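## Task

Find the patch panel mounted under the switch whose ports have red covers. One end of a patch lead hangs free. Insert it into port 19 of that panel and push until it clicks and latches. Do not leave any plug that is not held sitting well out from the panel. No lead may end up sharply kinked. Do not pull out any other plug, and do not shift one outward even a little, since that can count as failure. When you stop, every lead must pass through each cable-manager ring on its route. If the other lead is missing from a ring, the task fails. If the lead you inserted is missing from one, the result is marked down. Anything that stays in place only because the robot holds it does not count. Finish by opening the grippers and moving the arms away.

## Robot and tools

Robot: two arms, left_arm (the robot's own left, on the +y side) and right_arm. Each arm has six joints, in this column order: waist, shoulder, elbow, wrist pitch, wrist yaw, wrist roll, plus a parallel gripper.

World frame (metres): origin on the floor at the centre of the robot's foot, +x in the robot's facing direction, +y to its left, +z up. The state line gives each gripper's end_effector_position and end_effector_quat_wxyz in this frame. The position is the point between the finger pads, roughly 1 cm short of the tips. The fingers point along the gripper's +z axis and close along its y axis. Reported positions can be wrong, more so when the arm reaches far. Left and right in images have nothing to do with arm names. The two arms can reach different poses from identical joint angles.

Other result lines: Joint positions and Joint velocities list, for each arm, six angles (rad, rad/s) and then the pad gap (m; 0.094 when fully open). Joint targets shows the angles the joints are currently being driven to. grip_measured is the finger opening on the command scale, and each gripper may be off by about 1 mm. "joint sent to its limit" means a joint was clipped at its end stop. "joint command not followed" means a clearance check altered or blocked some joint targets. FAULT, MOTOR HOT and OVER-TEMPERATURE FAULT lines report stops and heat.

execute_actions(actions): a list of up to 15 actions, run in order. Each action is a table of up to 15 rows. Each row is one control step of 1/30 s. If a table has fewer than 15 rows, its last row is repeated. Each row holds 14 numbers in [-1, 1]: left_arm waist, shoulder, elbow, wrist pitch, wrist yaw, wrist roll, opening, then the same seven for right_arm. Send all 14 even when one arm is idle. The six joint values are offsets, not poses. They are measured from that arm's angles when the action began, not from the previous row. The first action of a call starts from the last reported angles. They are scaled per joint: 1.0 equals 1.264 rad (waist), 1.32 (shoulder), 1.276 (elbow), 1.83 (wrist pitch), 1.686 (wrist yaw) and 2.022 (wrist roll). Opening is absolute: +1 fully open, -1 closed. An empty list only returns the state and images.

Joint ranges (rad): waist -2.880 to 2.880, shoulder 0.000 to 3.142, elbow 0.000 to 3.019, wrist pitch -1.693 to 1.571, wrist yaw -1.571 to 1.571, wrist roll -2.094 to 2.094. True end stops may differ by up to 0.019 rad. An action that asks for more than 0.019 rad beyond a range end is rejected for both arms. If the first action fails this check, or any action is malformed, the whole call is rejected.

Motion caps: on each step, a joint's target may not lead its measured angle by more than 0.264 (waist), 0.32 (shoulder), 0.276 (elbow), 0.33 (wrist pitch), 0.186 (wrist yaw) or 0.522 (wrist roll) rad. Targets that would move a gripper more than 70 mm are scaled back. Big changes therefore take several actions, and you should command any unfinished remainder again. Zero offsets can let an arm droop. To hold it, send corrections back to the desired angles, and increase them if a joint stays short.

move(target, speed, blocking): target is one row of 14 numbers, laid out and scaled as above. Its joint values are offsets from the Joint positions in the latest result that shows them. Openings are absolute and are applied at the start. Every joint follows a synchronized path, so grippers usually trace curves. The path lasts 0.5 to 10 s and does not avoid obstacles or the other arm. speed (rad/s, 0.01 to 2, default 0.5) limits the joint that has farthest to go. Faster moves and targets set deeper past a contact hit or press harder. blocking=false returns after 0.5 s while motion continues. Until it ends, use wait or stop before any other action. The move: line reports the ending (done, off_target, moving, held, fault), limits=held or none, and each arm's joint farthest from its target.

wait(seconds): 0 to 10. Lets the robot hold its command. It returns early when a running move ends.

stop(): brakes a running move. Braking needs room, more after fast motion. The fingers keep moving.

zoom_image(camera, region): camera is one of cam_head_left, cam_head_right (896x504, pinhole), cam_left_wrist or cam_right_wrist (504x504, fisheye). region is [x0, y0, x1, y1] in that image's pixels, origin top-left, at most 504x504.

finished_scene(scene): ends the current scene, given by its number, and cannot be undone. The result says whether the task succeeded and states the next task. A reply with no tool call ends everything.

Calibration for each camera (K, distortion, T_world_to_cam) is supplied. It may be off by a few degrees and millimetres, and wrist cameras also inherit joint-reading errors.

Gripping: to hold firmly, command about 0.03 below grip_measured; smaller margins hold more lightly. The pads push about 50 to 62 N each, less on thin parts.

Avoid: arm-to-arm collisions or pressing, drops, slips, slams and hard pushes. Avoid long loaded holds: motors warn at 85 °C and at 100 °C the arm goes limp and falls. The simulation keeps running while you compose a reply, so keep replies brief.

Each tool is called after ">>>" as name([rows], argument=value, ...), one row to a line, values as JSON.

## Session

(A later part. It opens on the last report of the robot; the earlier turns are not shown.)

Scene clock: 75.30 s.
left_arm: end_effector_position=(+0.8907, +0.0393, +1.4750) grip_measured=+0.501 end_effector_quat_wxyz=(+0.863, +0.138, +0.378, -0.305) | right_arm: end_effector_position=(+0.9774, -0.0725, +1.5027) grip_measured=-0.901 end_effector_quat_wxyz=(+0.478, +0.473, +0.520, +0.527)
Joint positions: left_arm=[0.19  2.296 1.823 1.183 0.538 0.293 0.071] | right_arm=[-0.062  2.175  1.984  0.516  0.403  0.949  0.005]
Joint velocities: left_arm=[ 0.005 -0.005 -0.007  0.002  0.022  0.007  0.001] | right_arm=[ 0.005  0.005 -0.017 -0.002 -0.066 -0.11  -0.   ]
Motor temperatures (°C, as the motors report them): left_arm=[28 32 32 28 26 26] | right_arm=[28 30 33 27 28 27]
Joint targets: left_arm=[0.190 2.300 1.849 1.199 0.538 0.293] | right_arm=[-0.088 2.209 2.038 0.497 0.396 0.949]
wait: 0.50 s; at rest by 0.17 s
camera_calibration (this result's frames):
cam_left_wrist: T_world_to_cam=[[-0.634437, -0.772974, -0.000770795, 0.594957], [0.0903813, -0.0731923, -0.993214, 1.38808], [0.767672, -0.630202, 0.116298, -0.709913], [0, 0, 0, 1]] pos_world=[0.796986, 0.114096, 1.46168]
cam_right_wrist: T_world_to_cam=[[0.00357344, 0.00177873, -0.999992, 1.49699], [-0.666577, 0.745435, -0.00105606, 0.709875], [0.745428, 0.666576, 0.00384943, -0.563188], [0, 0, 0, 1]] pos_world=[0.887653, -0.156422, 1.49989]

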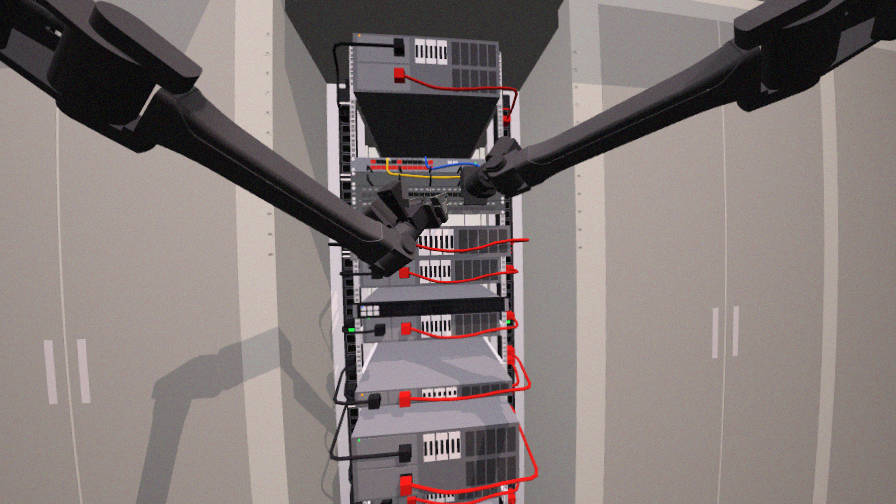

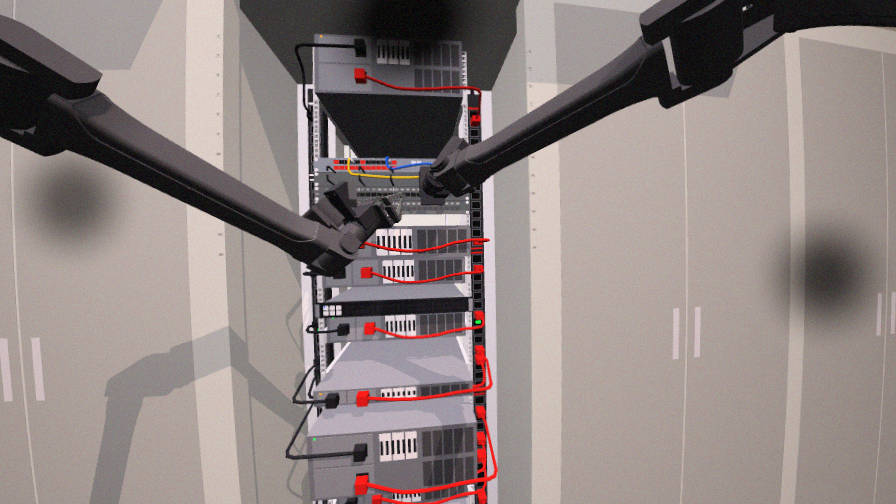

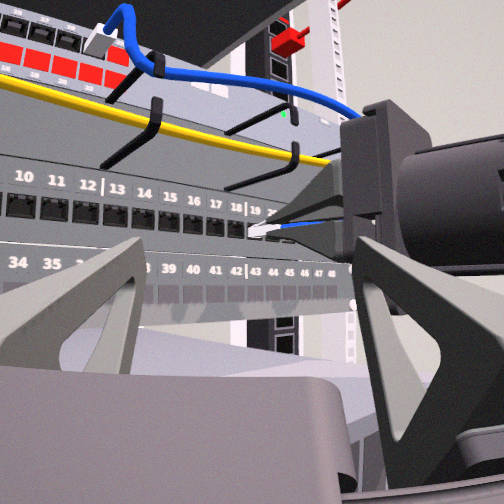

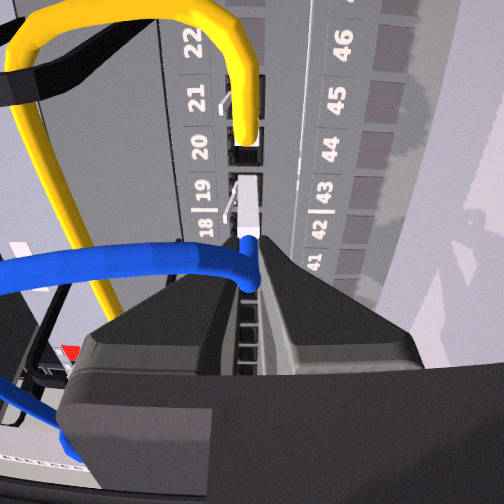

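>>> execute_actions([
  [[0,0.003,0.02,0.009,0,0,0.5,-0.0222,0.0258,0.0423,-0.0104,-0.004,0,-0.925],[0,0.003,0.02,0.009,0,0,0.5,-0.0222,0.0258,0.0423,-0.0104,-0.004,0,-0.925],[0,0.003,0.02,0.009,0,0,0.5,-0.0228,0.0275,0.046,-0.0118,-0.004,0,-0.925],[0,0.003,0.02,0.009,0,0,0.5,-0.0228,0.0275,0.046,-0.0118,-0.004,0,-0.925],[0,0.003,0.02,0.009,0,0,0.5,-0.0233,0.0291,0.0497,-0.0131,-0.0044,0,-0.925],[0,0.003,0.02,0.009,0,0,0.5,-0.0233,0.0291,0.0497,-0.0131,-0.0044,0,-0.925],[0,0.003,0.02,0.009,0,0,0.5,-0.0239,0.0308,0.0533,-0.0145,-0.0048,0,-0.925],[0,0.003,0.02,0.009,0,0,0.5,-0.0239,0.0308,0.0533,-0.0145,-0.0048,0,-0.925],[0,0.003,0.02,0.009,0,0,0.5,-0.0244,0.0325,0.057,-0.0159,-0.0052,0,-0.925],[0,0.003,0.02,0.009,0,0,0.5,-0.0244,0.0325,0.057,-0.0159,-0.0052,0,-0.925],[0,0.003,0.02,0.009,0,0,0.5,-0.025,0.0341,0.0607,-0.0172,-0.0056,0,-0.925],[0,0.003,0.02,0.009,0,0,0.5,-0.025,0.0341,0.0607,-0.0172,-0.0056,0,-0.925],[0,0.003,0.02,0.009,0,0,0.5,-0.0255,0.0358,0.0644,-0.0186,-0.006,0,-0.925]],
])

>>> wait(seconds=0.5)

>>> zoom_image(camera="cam_left_wrist", region=[200, 130, 360, 270])

Scene clock: 76.70 s.
left_arm: end_effector_position=(+0.8907, +0.0393, +1.4750) grip_measured=+0.501 end_effector_quat_wxyz=(+0.863, +0.138, +0.378, -0.305) | right_arm: end_effector_position=(+0.9802, -0.0722, +1.5029) grip_measured=-0.901 end_effector_quat_wxyz=(+0.478, +0.473, +0.521, +0.526)
Joint positions: left_arm=[0.19  2.296 1.823 1.183 0.538 0.293 0.071] | right_arm=[-0.063  2.182  1.999  0.506  0.403  0.949  0.005]
Joint velocities: left_arm=[ 0.005 -0.005 -0.007 -0.017  0.066  0.037 -0.   ] | right_arm=[-0.005 -0.005 -0.007 -0.002 -0.051  0.007  0.   ]
Motor temperatures (°C, as the motors report them): left_arm=[28 32 32 28 26 26] | right_arm=[28 30 33 27 28 27]
Joint targets: left_arm=[0.190 2.300 1.849 1.199 0.538 0.293] | right_arm=[-0.094 2.222 2.066 0.482 0.392 0.949]
camera_calibration (this result's frames):
cam_left_wrist: T_world_to_cam=[[-0.634437, -0.772974, -0.000770795, 0.594957], [0.0903813, -0.0731923, -0.993214, 1.38808], [0.767672, -0.630202, 0.116298, -0.709913], [0, 0, 0, 1]] pos_world=[0.796986, 0.114096, 1.46168]
cam_right_wrist: T_world_to_cam=[[0.00201326, 0.00069248, -0.999998, 1.49861], [-0.666462, 0.745538, -0.000825493, 0.71109], [0.745536, 0.666463, 0.00196247, -0.562785], [0, 0, 0, 1]] pos_world=[0.890474, -0.156107, 1.5003]

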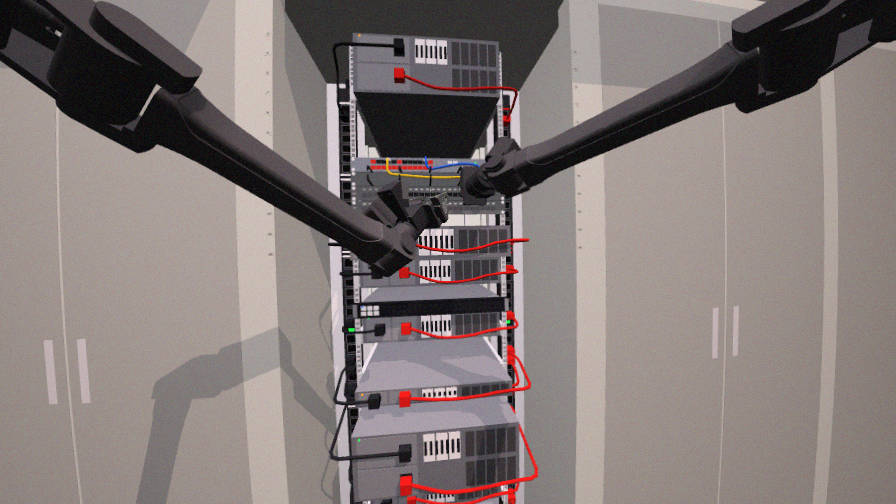

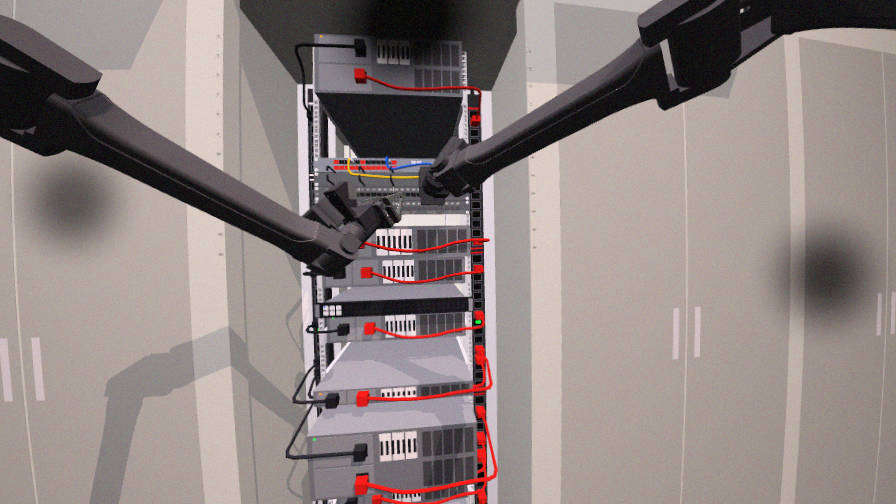

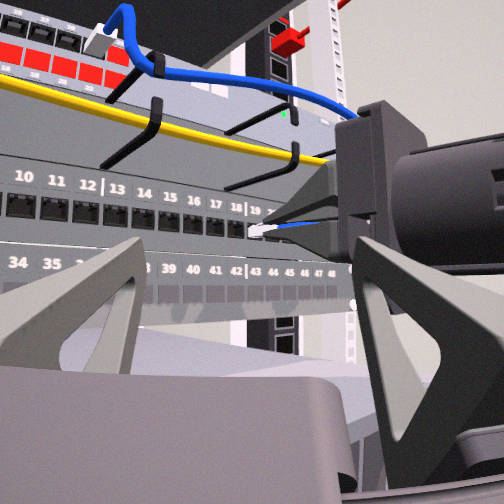

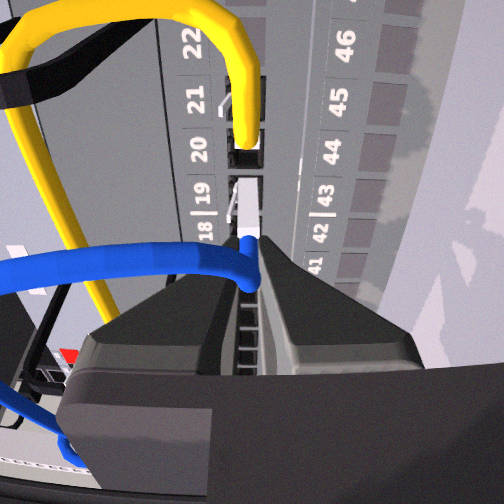

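Scene clock: 77.20 s.
left_arm: end_effector_position=(+0.8907, +0.0393, +1.4750) grip_measured=+0.501 end_effector_quat_wxyz=(+0.863, +0.138, +0.378, -0.305) | right_arm: end_effector_position=(+0.9802, -0.0722, +1.5028) grip_measured=-0.901 end_effector_quat_wxyz=(+0.478, +0.473, +0.521, +0.526)
Joint positions: left_arm=[0.19  2.296 1.823 1.183 0.538 0.293 0.071] | right_arm=[-0.063  2.182  1.999  0.506  0.403  0.949  0.005]
Joint velocities: left_arm=[-0.015  0.005 -0.012 -0.002  0.007 -0.037 -0.   ] | right_arm=[ 0.024 -0.015 -0.017 -0.007 -0.022 -0.007 -0.001]
Motor temperatures (°C, as the motors report them): left_arm=[28 32 32 28 26 26] | right_arm=[28 30 33 27 28 27]
Joint targets: left_arm=[0.190 2.300 1.849 1.199 0.538 0.293] | right_arm=[-0.094 2.222 2.066 0.482 0.392 0.949]
wait: 0.50 s; at rest by 0.17 s
camera_calibration (this result's frames):
cam_left_wrist: T_world_to_cam=[[-0.634437, -0.772974, -0.000770795, 0.594957], [0.0903813, -0.0731923, -0.993214, 1.38808], [0.767672, -0.630202, 0.116298, -0.709913], [0, 0, 0, 1]] pos_world=[0.796986, 0.114096, 1.46168]
cam_right_wrist: T_world_to_cam=[[0.00174365, 0.000514891, -0.999998, 1.49879], [-0.666614, 0.745403, -0.000778541, 0.711117], [0.745401, 0.666614, 0.00164295, -0.562193], [0, 0, 0, 1]] pos_world=[0.890486, -0.156075, 1.50027]

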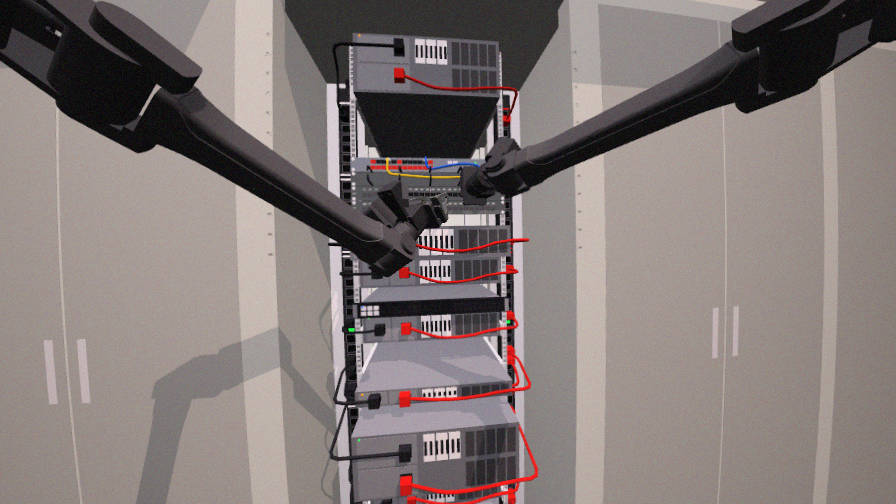

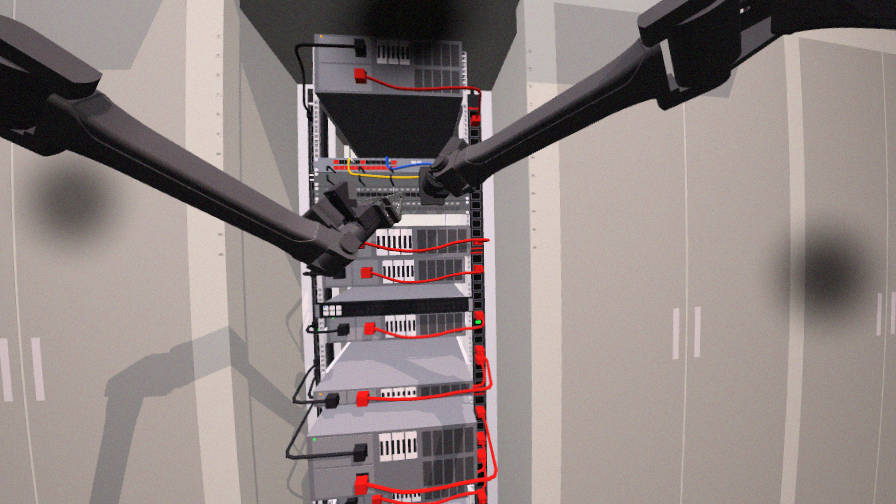

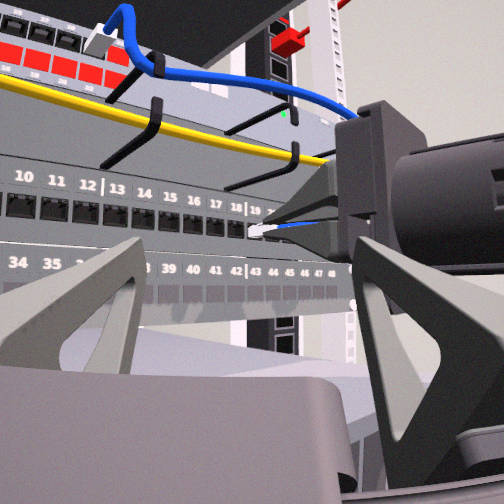

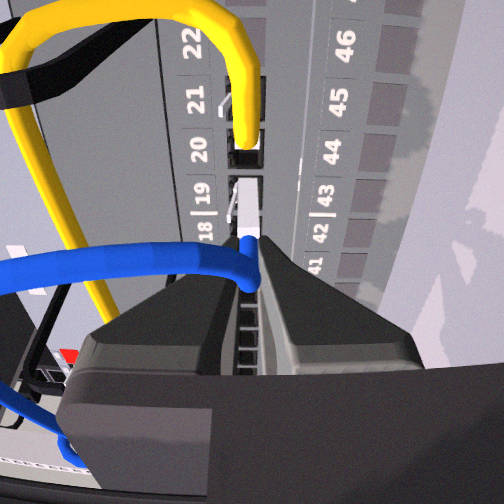

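Region (200, 130, 360, 270) of cam_left_wrist's 504x504 image, scaled by 3.150, with more detail than that image has; it fills the top 441 rows of this view, and the rest is white.

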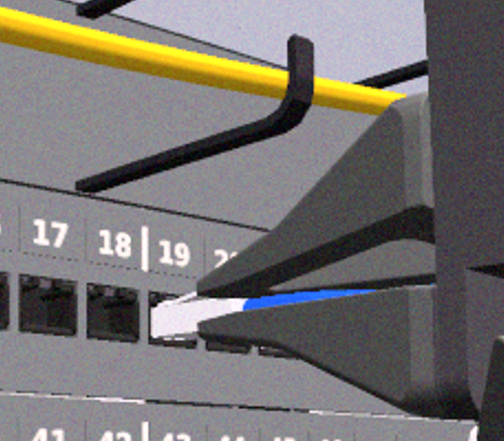

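>>> execute_actions([
  [[0,0.003,0.02,0.009,0,0,0.5,-0.0256,0.0303,0.0525,-0.0131,-0.004,0,-0.925],[0,0.003,0.02,0.009,0,0,0.5,-0.0267,0.032,0.0562,-0.0145,-0.004,0,-0.925],[0,0.003,0.02,0.009,0,0,0.5,-0.0267,0.032,0.0562,-0.0145,-0.004,0,-0.925],[0,0.003,0.02,0.009,0,0,0.5,-0.0278,0.0336,0.0599,-0.0158,-0.004,0,-0.925],[0,0.003,0.02,0.009,0,0,0.5,-0.0278,0.0336,0.0599,-0.0158,-0.004,0,-0.925],[0,0.003,0.02,0.009,0,0,0.5,-0.0289,0.0353,0.0635,-0.0172,-0.004,0,-0.925],[0,0.003,0.02,0.009,0,0,0.5,-0.0289,0.0353,0.0635,-0.0172,-0.004,0,-0.925],[0,0.003,0.02,0.009,0,0,0.5,-0.03,0.037,0.0672,-0.0186,-0.004,0,-0.925],[0,0.003,0.02,0.009,0,0,0.5,-0.03,0.037,0.0672,-0.0186,-0.004,0,-0.925],[0,0.003,0.02,0.009,0,0,0.5,-0.0311,0.0386,0.0709,-0.02,-0.004,0,-0.925],[0,0.003,0.02,0.009,0,0,0.5,-0.0311,0.0386,0.0709,-0.02,-0.004,0,-0.925],[0,0.003,0.02,0.009,0,0,0.5,-0.0322,0.0403,0.0746,-0.0213,-0.004,0,-0.925]],
])

>>> wait(seconds=0.5)

>>> zoom_image(camera="cam_left_wrist", region=[200, 130, 360, 270])

Scene clock: 78.47 s.
left_arm: end_effector_position=(+0.8907, +0.0393, +1.4750) grip_measured=+0.501 end_effector_quat_wxyz=(+0.863, +0.138, +0.378, -0.305) | right_arm: end_effector_position=(+0.9843, -0.0726, +1.5026) grip_measured=-0.902 end_effector_quat_wxyz=(+0.478, +0.475, +0.521, +0.524)
Joint positions: left_arm=[0.19  2.296 1.823 1.183 0.538 0.293 0.071] | right_arm=[-0.065  2.192  2.021  0.494  0.406  0.949  0.005]
Joint velocities: left_arm=[-0.005 -0.005  0.002 -0.002 -0.037 -0.095  0.001] | right_arm=[-0.005 -0.005  0.002 -0.017  0.037  0.007  0.001]
Motor temperatures (°C, as the motors report them): left_arm=[28 33 32 28 26 26] | right_arm=[28 30 33 27 28 27]
Joint targets: left_arm=[0.190 2.300 1.849 1.199 0.538 0.293] | right_arm=[-0.103 2.235 2.094 0.467 0.396 0.949]
camera_calibration (this result's frames):
cam_left_wrist: T_world_to_cam=[[-0.634437, -0.772974, -0.000770795, 0.594957], [0.0903813, -0.0731923, -0.993214, 1.38808], [0.767672, -0.630202, 0.116298, -0.709913], [0, 0, 0, 1]] pos_world=[0.796986, 0.114096, 1.46168]
cam_right_wrist: T_world_to_cam=[[-0.00127459, -0.000291562, -0.999999, 1.50154], [-0.663092, 0.748537, 0.000626929, 0.708837], [0.748536, 0.663093, -0.00114741, -0.564149], [0, 0, 0, 1]] pos_world=[0.894224, -0.15607, 1.50045]

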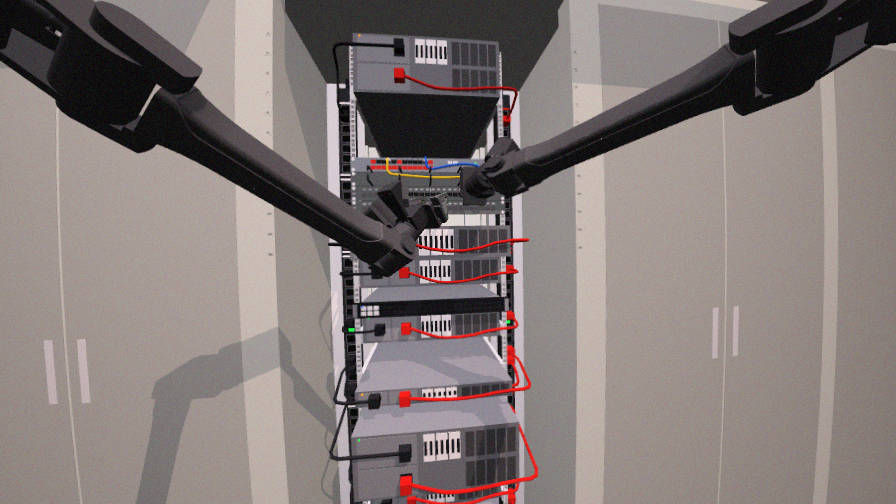

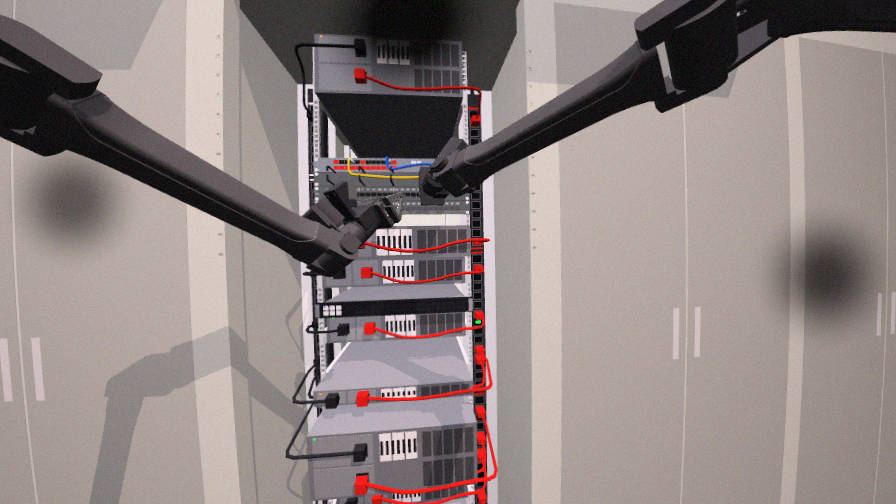

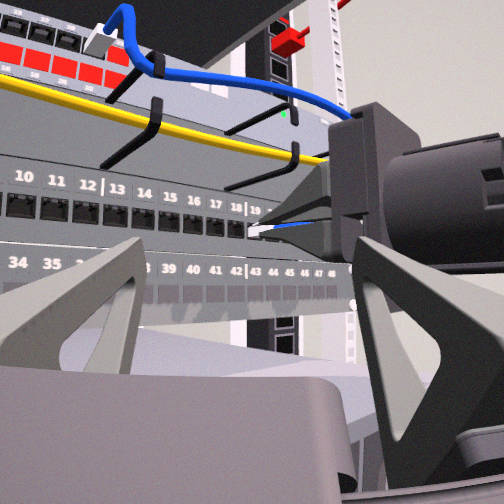

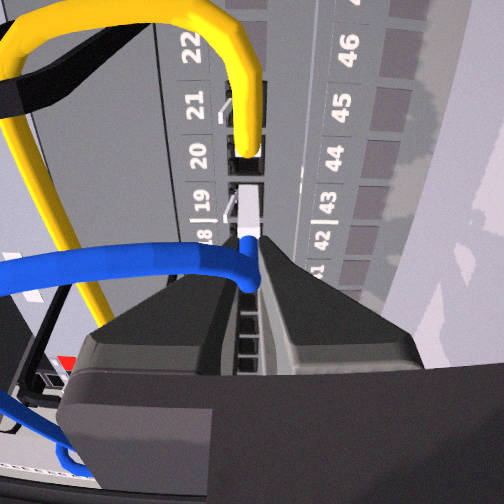

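Scene clock: 78.97 s.
left_arm: end_effector_position=(+0.8907, +0.0393, +1.4750) grip_measured=+0.501 end_effector_quat_wxyz=(+0.863, +0.138, +0.378, -0.305) | right_arm: end_effector_position=(+0.9843, -0.0726, +1.5026) grip_measured=-0.902 end_effector_quat_wxyz=(+0.478, +0.475, +0.521, +0.524)
Joint positions: left_arm=[0.19  2.296 1.823 1.183 0.538 0.293 0.071] | right_arm=[-0.065  2.192  2.021  0.494  0.406  0.949  0.005]
Joint velocities: left_arm=[ 0.005 -0.005  0.002 -0.007  0.037 -0.007 -0.001] | right_arm=[-0.005 -0.015  0.012  0.012 -0.022 -0.007 -0.   ]
Motor temperatures (°C, as the motors report them): left_arm=[28 33 32 28 26 26] | right_arm=[28 30 33 27 28 27]
Joint targets: left_arm=[0.190 2.300 1.849 1.199 0.538 0.293] | right_arm=[-0.103 2.235 2.094 0.467 0.396 0.949]
wait: 0.50 s; at rest by 0.17 s
camera_calibration (this result's frames):
cam_left_wrist: T_world_to_cam=[[-0.634437, -0.772974, -0.000770795, 0.594957], [0.0903813, -0.0731923, -0.993214, 1.38808], [0.767672, -0.630202, 0.116298, -0.709913], [0, 0, 0, 1]] pos_world=[0.796986, 0.114096, 1.46168]
cam_right_wrist: T_world_to_cam=[[-0.00127459, -0.000291562, -0.999999, 1.50154], [-0.663092, 0.748537, 0.000626929, 0.708837], [0.748536, 0.663093, -0.00114741, -0.564149], [0, 0, 0, 1]] pos_world=[0.894224, -0.15607, 1.50045]

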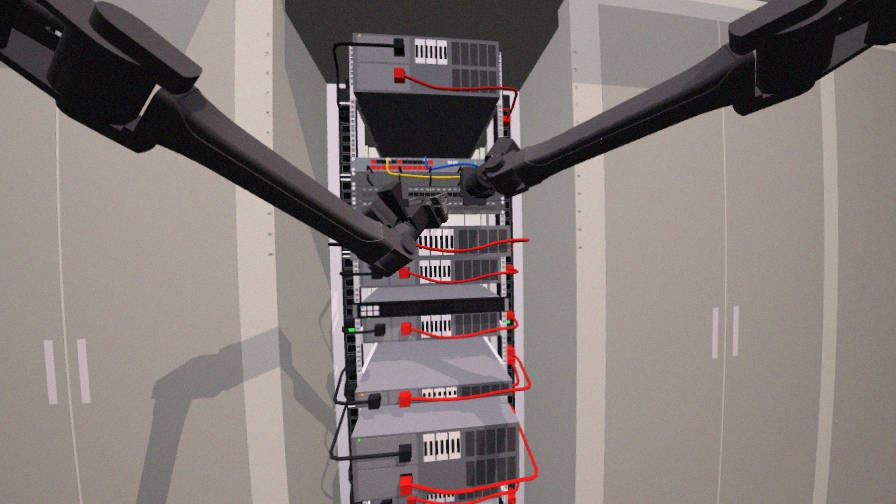

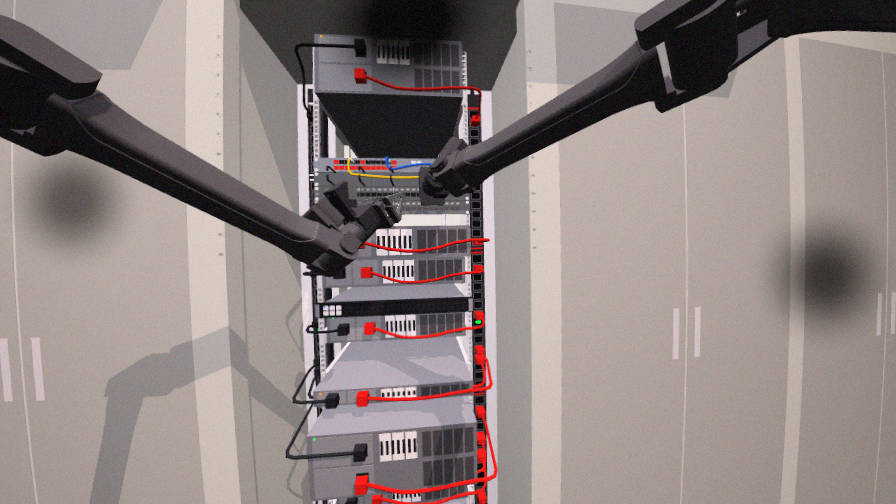

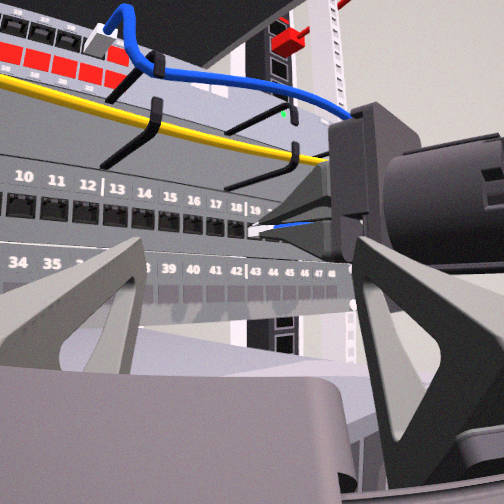

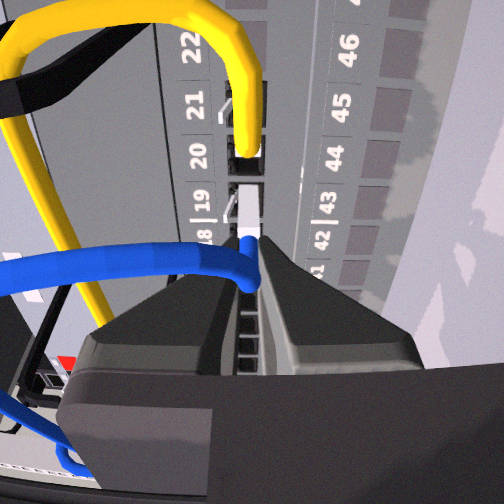

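Region (200, 130, 360, 270) of cam_left_wrist's 504x504 image, scaled by 3.150, with more detail than that image has; it fills the top 441 rows of this view, and the rest is white.

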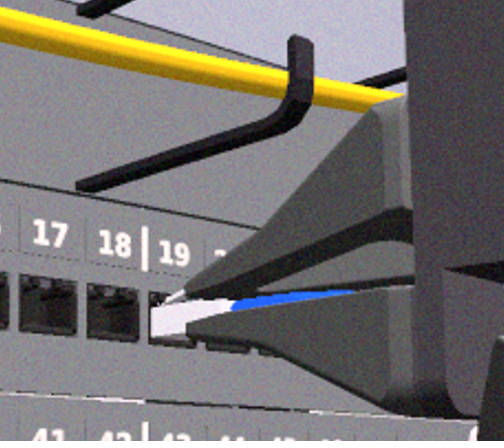

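>>> execute_actions(actions=[])

Scene clock: 80.47 s.
left_arm: end_effector_position=(+0.8907, +0.0393, +1.4750) grip_measured=+0.501 end_effector_quat_wxyz=(+0.863, +0.138, +0.378, -0.305) | right_arm: end_effector_position=(+0.9843, -0.0726, +1.5026) grip_measured=-0.902 end_effector_quat_wxyz=(+0.478, +0.475, +0.521, +0.524)
Joint positions: left_arm=[0.19  2.296 1.823 1.183 0.538 0.293 0.071] | right_arm=[-0.065  2.192  2.021  0.494  0.406  0.949  0.005]
Joint velocities: left_arm=[-0.015 -0.015 -0.002 -0.002 -0.007  0.037 -0.   ] | right_arm=[-0.005 -0.005 -0.007 -0.042 -0.037  0.007 -0.   ]
Motor temperatures (°C, as the motors report them): left_arm=[28 33 32 28 26 26] | right_arm=[27 30 34 27 28 27]
Joint targets: left_arm=[0.190 2.300 1.849 1.199 0.538 0.293] | right_arm=[-0.103 2.235 2.094 0.467 0.396 0.949]
camera_calibration (this result's frames):
cam_left_wrist: T_world_to_cam=[[-0.634437, -0.772974, -0.000770795, 0.594957], [0.0903813, -0.0731923, -0.993214, 1.38808], [0.767672, -0.630202, 0.116298, -0.709913], [0, 0, 0, 1]] pos_world=[0.796986, 0.114096, 1.46168]
cam_right_wrist: T_world_to_cam=[[-0.00127459, -0.000291562, -0.999999, 1.50154], [-0.663092, 0.748537, 0.000626929, 0.708837], [0.748536, 0.663093, -0.00114741, -0.564149], [0, 0, 0, 1]] pos_world=[0.894224, -0.15607, 1.50045]

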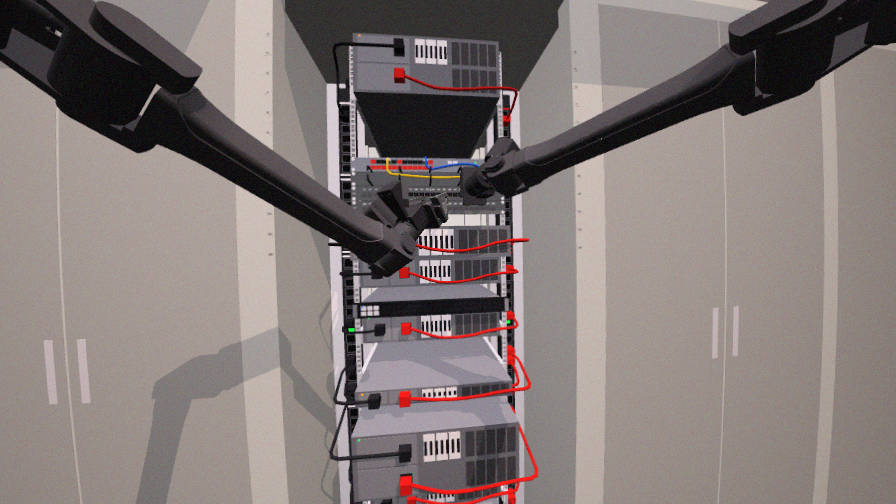

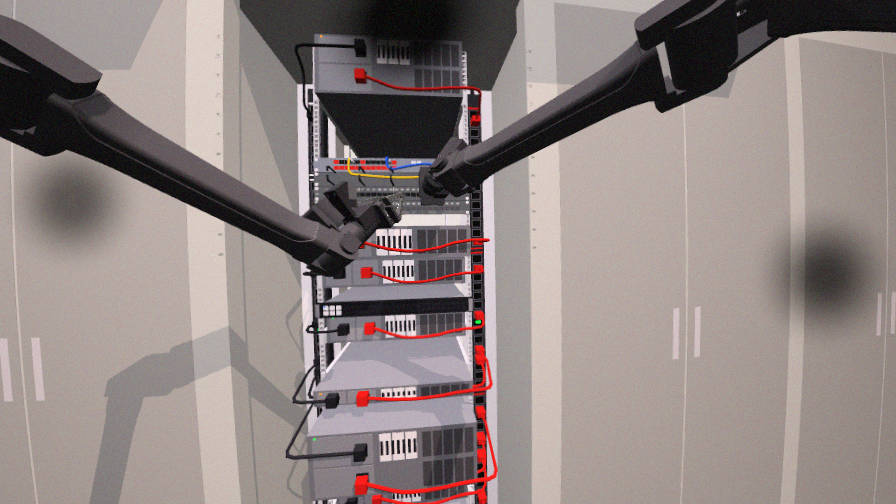

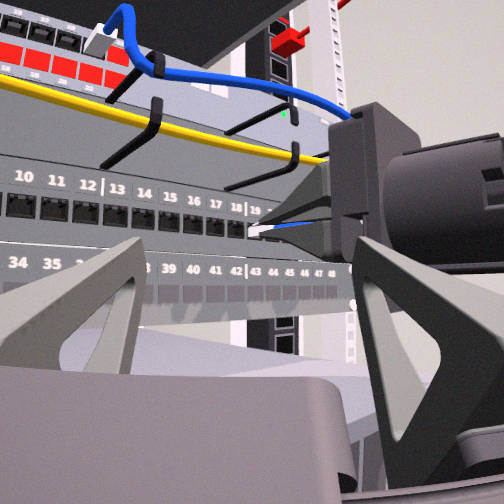

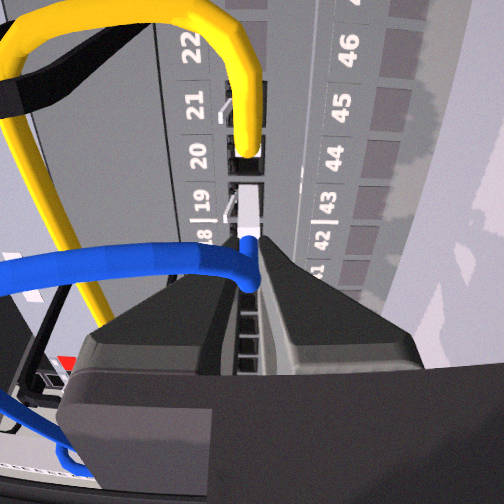

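>>> execute_actions([
  [[0,0.003,0.02,0.009,0,0,0.5, -0.01,0.01,0.036,0,0,0,-0.925]],
  [[0,0.003,0.02,0.009,0,0,0.5, 0,0.0,0.036,0,0,0,-0.62]],
])

Scene clock: 81.70 s.
left_arm: end_effector_position=(+0.8907, +0.0393, +1.4750) grip_measured=+0.501 end_effector_quat_wxyz=(+0.863, +0.138, +0.378, -0.305) | right_arm: end_effector_position=(+0.9845, -0.0731, +1.5033) grip_measured=-0.622 end_effector_quat_wxyz=(+0.479, +0.476, +0.520, +0.523)
Joint positions: left_arm=[0.19  2.296 1.823 1.183 0.538 0.293 0.071] | right_arm=[-0.064  2.192  2.022  0.494  0.409  0.949  0.018]
Joint velocities: left_arm=[ 0.015 -0.015  0.012 -0.002 -0.037  0.022 -0.   ] | right_arm=[ 0.005 -0.015  0.012 -0.012  0.007 -0.007  0.   ]
Motor temperatures (°C, as the motors report them): left_arm=[28 33 32 28 26 26] | right_arm=[28 30 34 27 28 27]
Joint targets: left_arm=[0.190 2.300 1.849 1.199 0.538 0.293] | right_arm=[-0.065 2.192 2.067 0.494 0.409 0.949]
camera_calibration (this result's frames):
cam_left_wrist: T_world_to_cam=[[-0.634437, -0.772974, -0.000770795, 0.594957], [0.0903813, -0.0731923, -0.993214, 1.38808], [0.767672, -0.630202, 0.116298, -0.709913], [0, 0, 0, 1]] pos_world=[0.796986, 0.114096, 1.46168]
cam_right_wrist: T_world_to_cam=[[-0.00158409, 0.000420151, -0.999999, 1.50258], [-0.661099, 0.750298, 0.00136248, 0.706398], [0.750297, 0.6611, -0.000910779, -0.566185], [0, 0, 0, 1]] pos_world=[0.894186, -0.156335, 1.5011]

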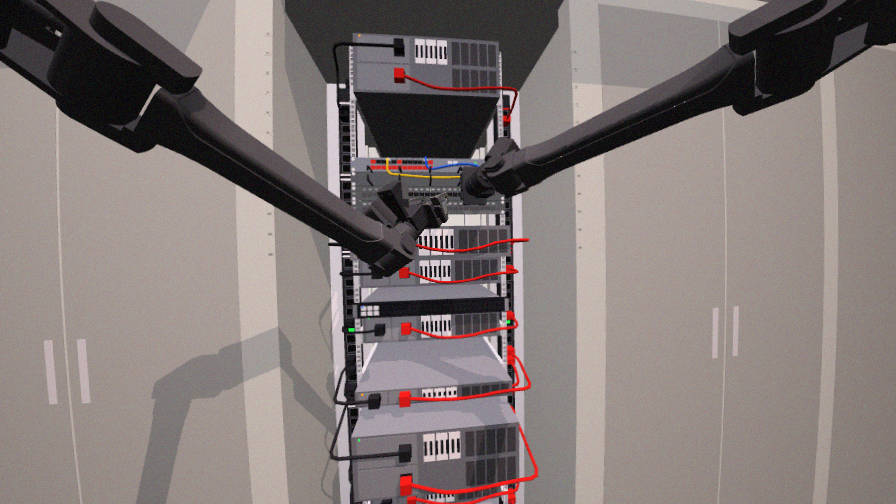

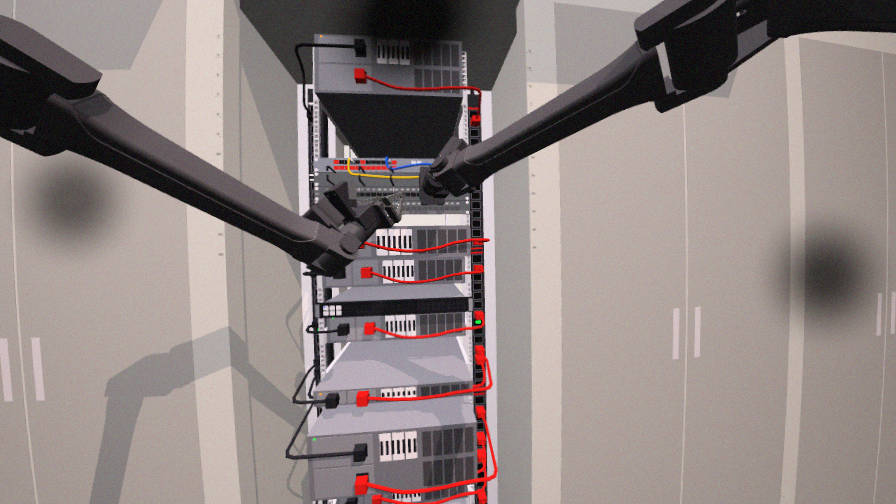

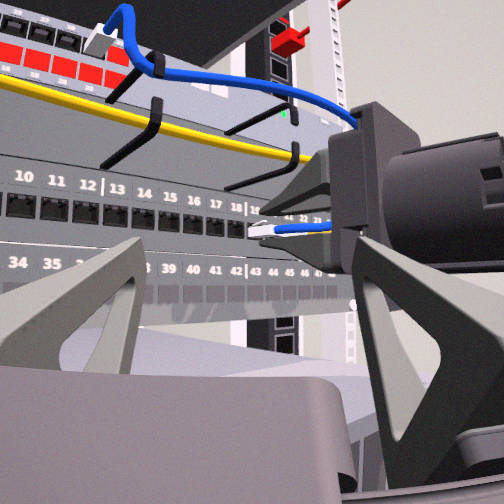

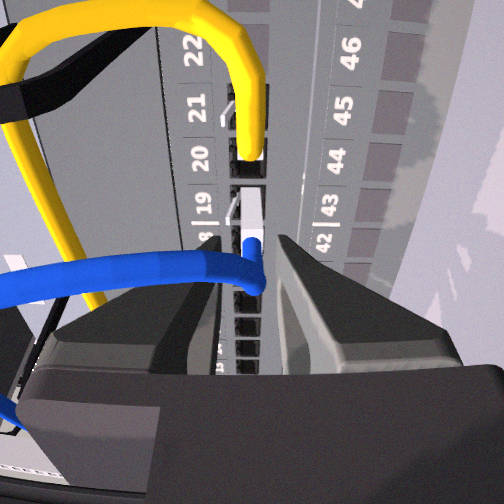

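>>> move(target=[0,0.003,0.02,0.009,0,0,0.5, 0.036,-0.082,-0.147,0.068,0.017,0,-0.62], speed=0.12)

Scene clock: 83.87 s.
left_arm: end_effector_position=(+0.8907, +0.0393, +1.4750) grip_measured=+0.501 end_effector_quat_wxyz=(+0.863, +0.138, +0.378, -0.305) | right_arm: end_effector_position=(+0.9439, -0.0732, +1.5075) grip_measured=-0.621 end_effector_quat_wxyz=(+0.477, +0.478, +0.516, +0.527)
Joint positions: left_arm=[0.19  2.296 1.823 1.183 0.538 0.293 0.071] | right_arm=[-0.035  2.101  1.838  0.596  0.433  0.949  0.018]
Joint velocities: left_arm=[-0.005 -0.015 -0.007 -0.012 -0.066  0.007 -0.   ] | right_arm=[-0.015 -0.005 -0.007  0.002  0.022 -0.022  0.   ]
Motor temperatures (°C, as the motors report them): left_arm=[28 33 32 28 26 26] | right_arm=[28 30 33 27 28 27]
Joint targets: left_arm=[0.190 2.300 1.849 1.199 0.538 0.293] | right_arm=[-0.019 2.084 1.835 0.619 0.438 0.949]
move: off_target (left_arm, right_arm); limits=none; left_arm: farthest joint: the elbow, 0.026 radians from its target (0.026 radians at the start); right_arm: farthest joint: the wrist pitch, 0.022 radians from its target (0.124 radians at the start)
camera_calibration (this result's frames):
cam_left_wrist: T_world_to_cam=[[-0.634437, -0.772974, -0.000770795, 0.594957], [0.0903813, -0.0731923, -0.993214, 1.38808], [0.767672, -0.630202, 0.116298, -0.709913], [0, 0, 0, 1]] pos_world=[0.796986, 0.114096, 1.46168]
cam_right_wrist: T_world_to_cam=[[0.00221162, 0.0127772, -0.999916, 1.5039], [-0.661341, 0.750042, 0.00812148, 0.669599], [0.750082, 0.661267, 0.0101089, -0.552028], [0, 0, 0, 1]] pos_world=[0.853573, -0.156405, 1.50392]

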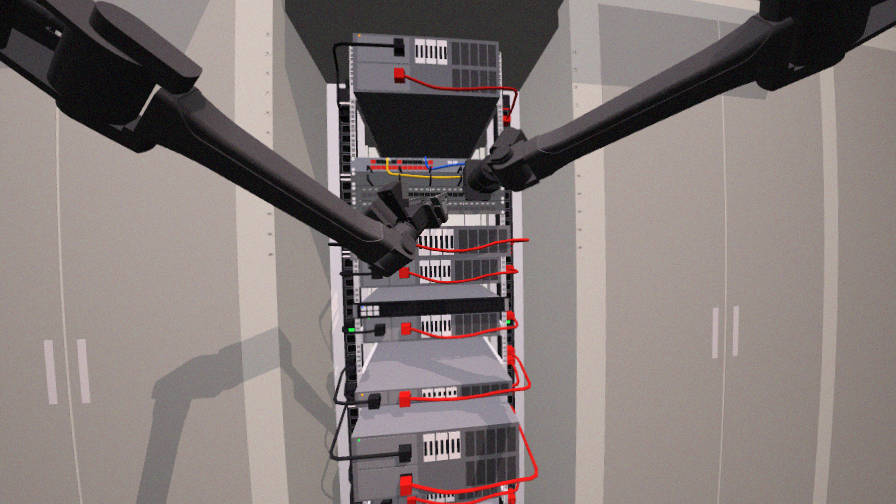

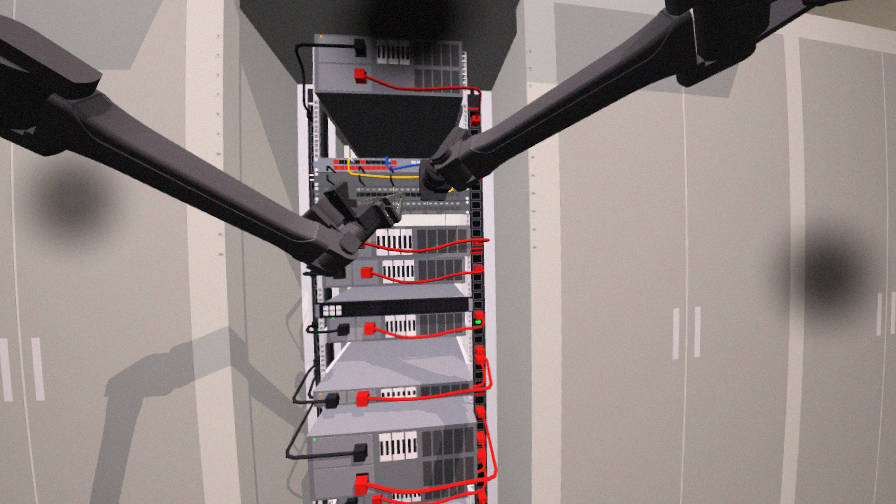

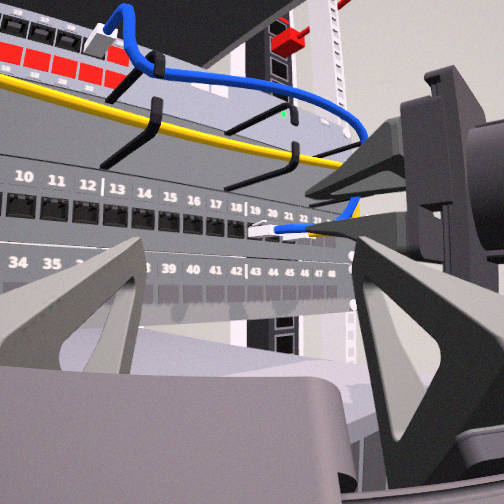

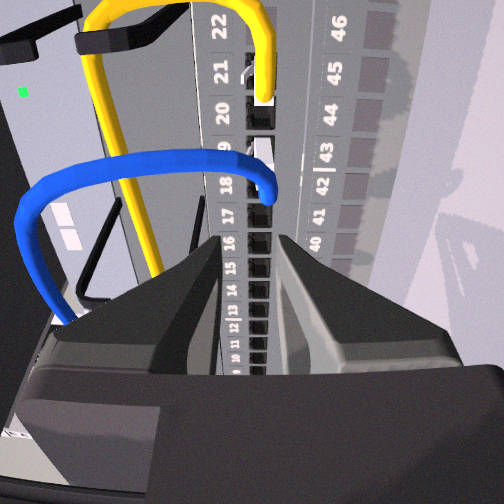

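>>> move(target=[0,0.003,0.02,0.009,0,0,0.5, 0.037,-0.085,-0.145,0.07,0.018,0,-0.62], speed=0.2)

Scene clock: 86.47 s.
left_arm: end_effector_position=(+0.8907, +0.0393, +1.4750) grip_measured=+0.501 end_effector_quat_wxyz=(+0.863, +0.138, +0.378, -0.305) | right_arm: end_effector_position=(+0.8984, -0.0801, +1.5186) grip_measured=-0.621 end_effector_quat_wxyz=(+0.477, +0.480, +0.506, +0.535)
Joint positions: left_arm=[0.19  2.296 1.823 1.183 0.538 0.293 0.071] | right_arm=[-0.002  2.002  1.656  0.702  0.46   0.949  0.018]
Joint velocities: left_arm=[ 0.005 -0.005  0.012 -0.012  0.022 -0.066  0.   ] | right_arm=[-0.015 -0.005 -0.007  0.002 -0.051 -0.037 -0.   ]
Motor temperatures (°C, as the motors report them): left_arm=[28 33 32 28 26 26] | right_arm=[28 31 33 27 28 27]
Joint targets: left_arm=[0.190 2.300 1.849 1.199 0.538 0.293] | right_arm=[0.012 1.989 1.653 0.724 0.464 0.949]
move: off_target (left_arm, right_arm); limits=none; left_arm: farthest joint: the elbow, 0.026 radians from its target (0.026 radians at the start); right_arm: farthest joint: the wrist pitch, 0.022 radians from its target (0.128 radians at the start)
camera_calibration (this result's frames):
cam_left_wrist: T_world_to_cam=[[-0.634437, -0.772974, -0.000770795, 0.594957], [0.0903813, -0.0731923, -0.993214, 1.38808], [0.767672, -0.630202, 0.116298, -0.709913], [0, 0, 0, 1]] pos_world=[0.796986, 0.114096, 1.46168]
cam_right_wrist: T_world_to_cam=[[0.0165468, 0.0344022, -0.999271, 1.50302], [-0.657705, 0.753126, 0.0150372, 0.631132], [0.753094, 0.656976, 0.0350883, -0.554448], [0, 0, 0, 1]] pos_world=[0.80778, -0.16277, 1.51188]

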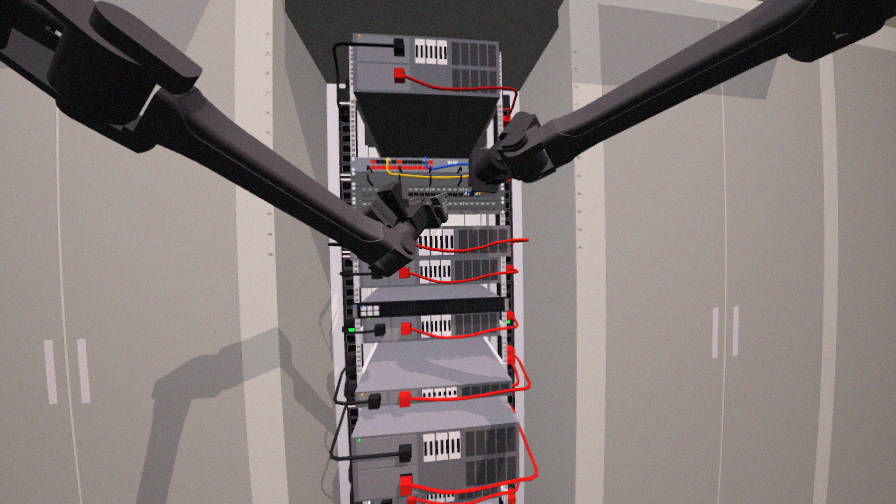

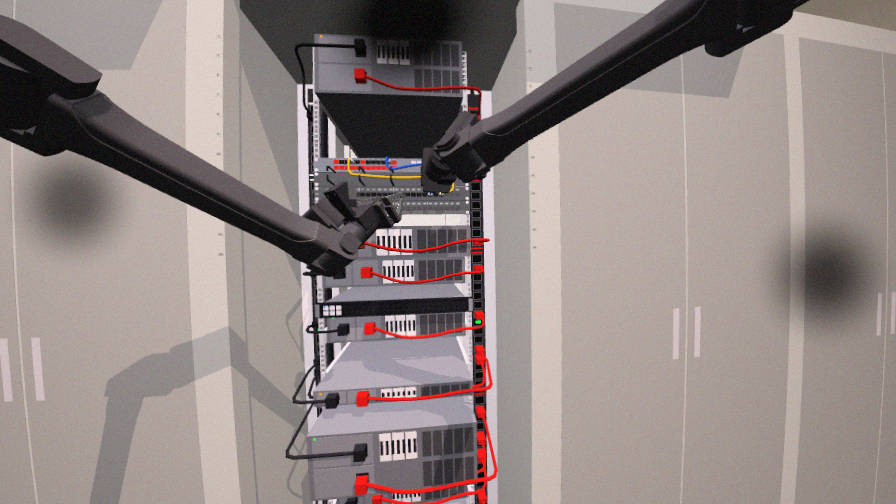

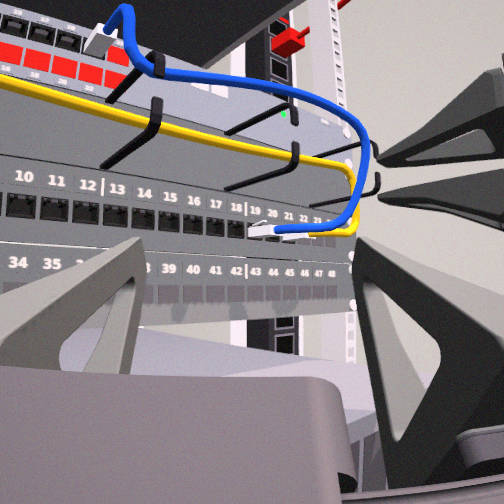

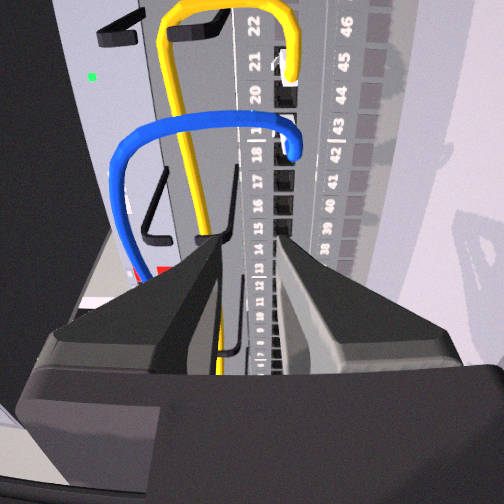

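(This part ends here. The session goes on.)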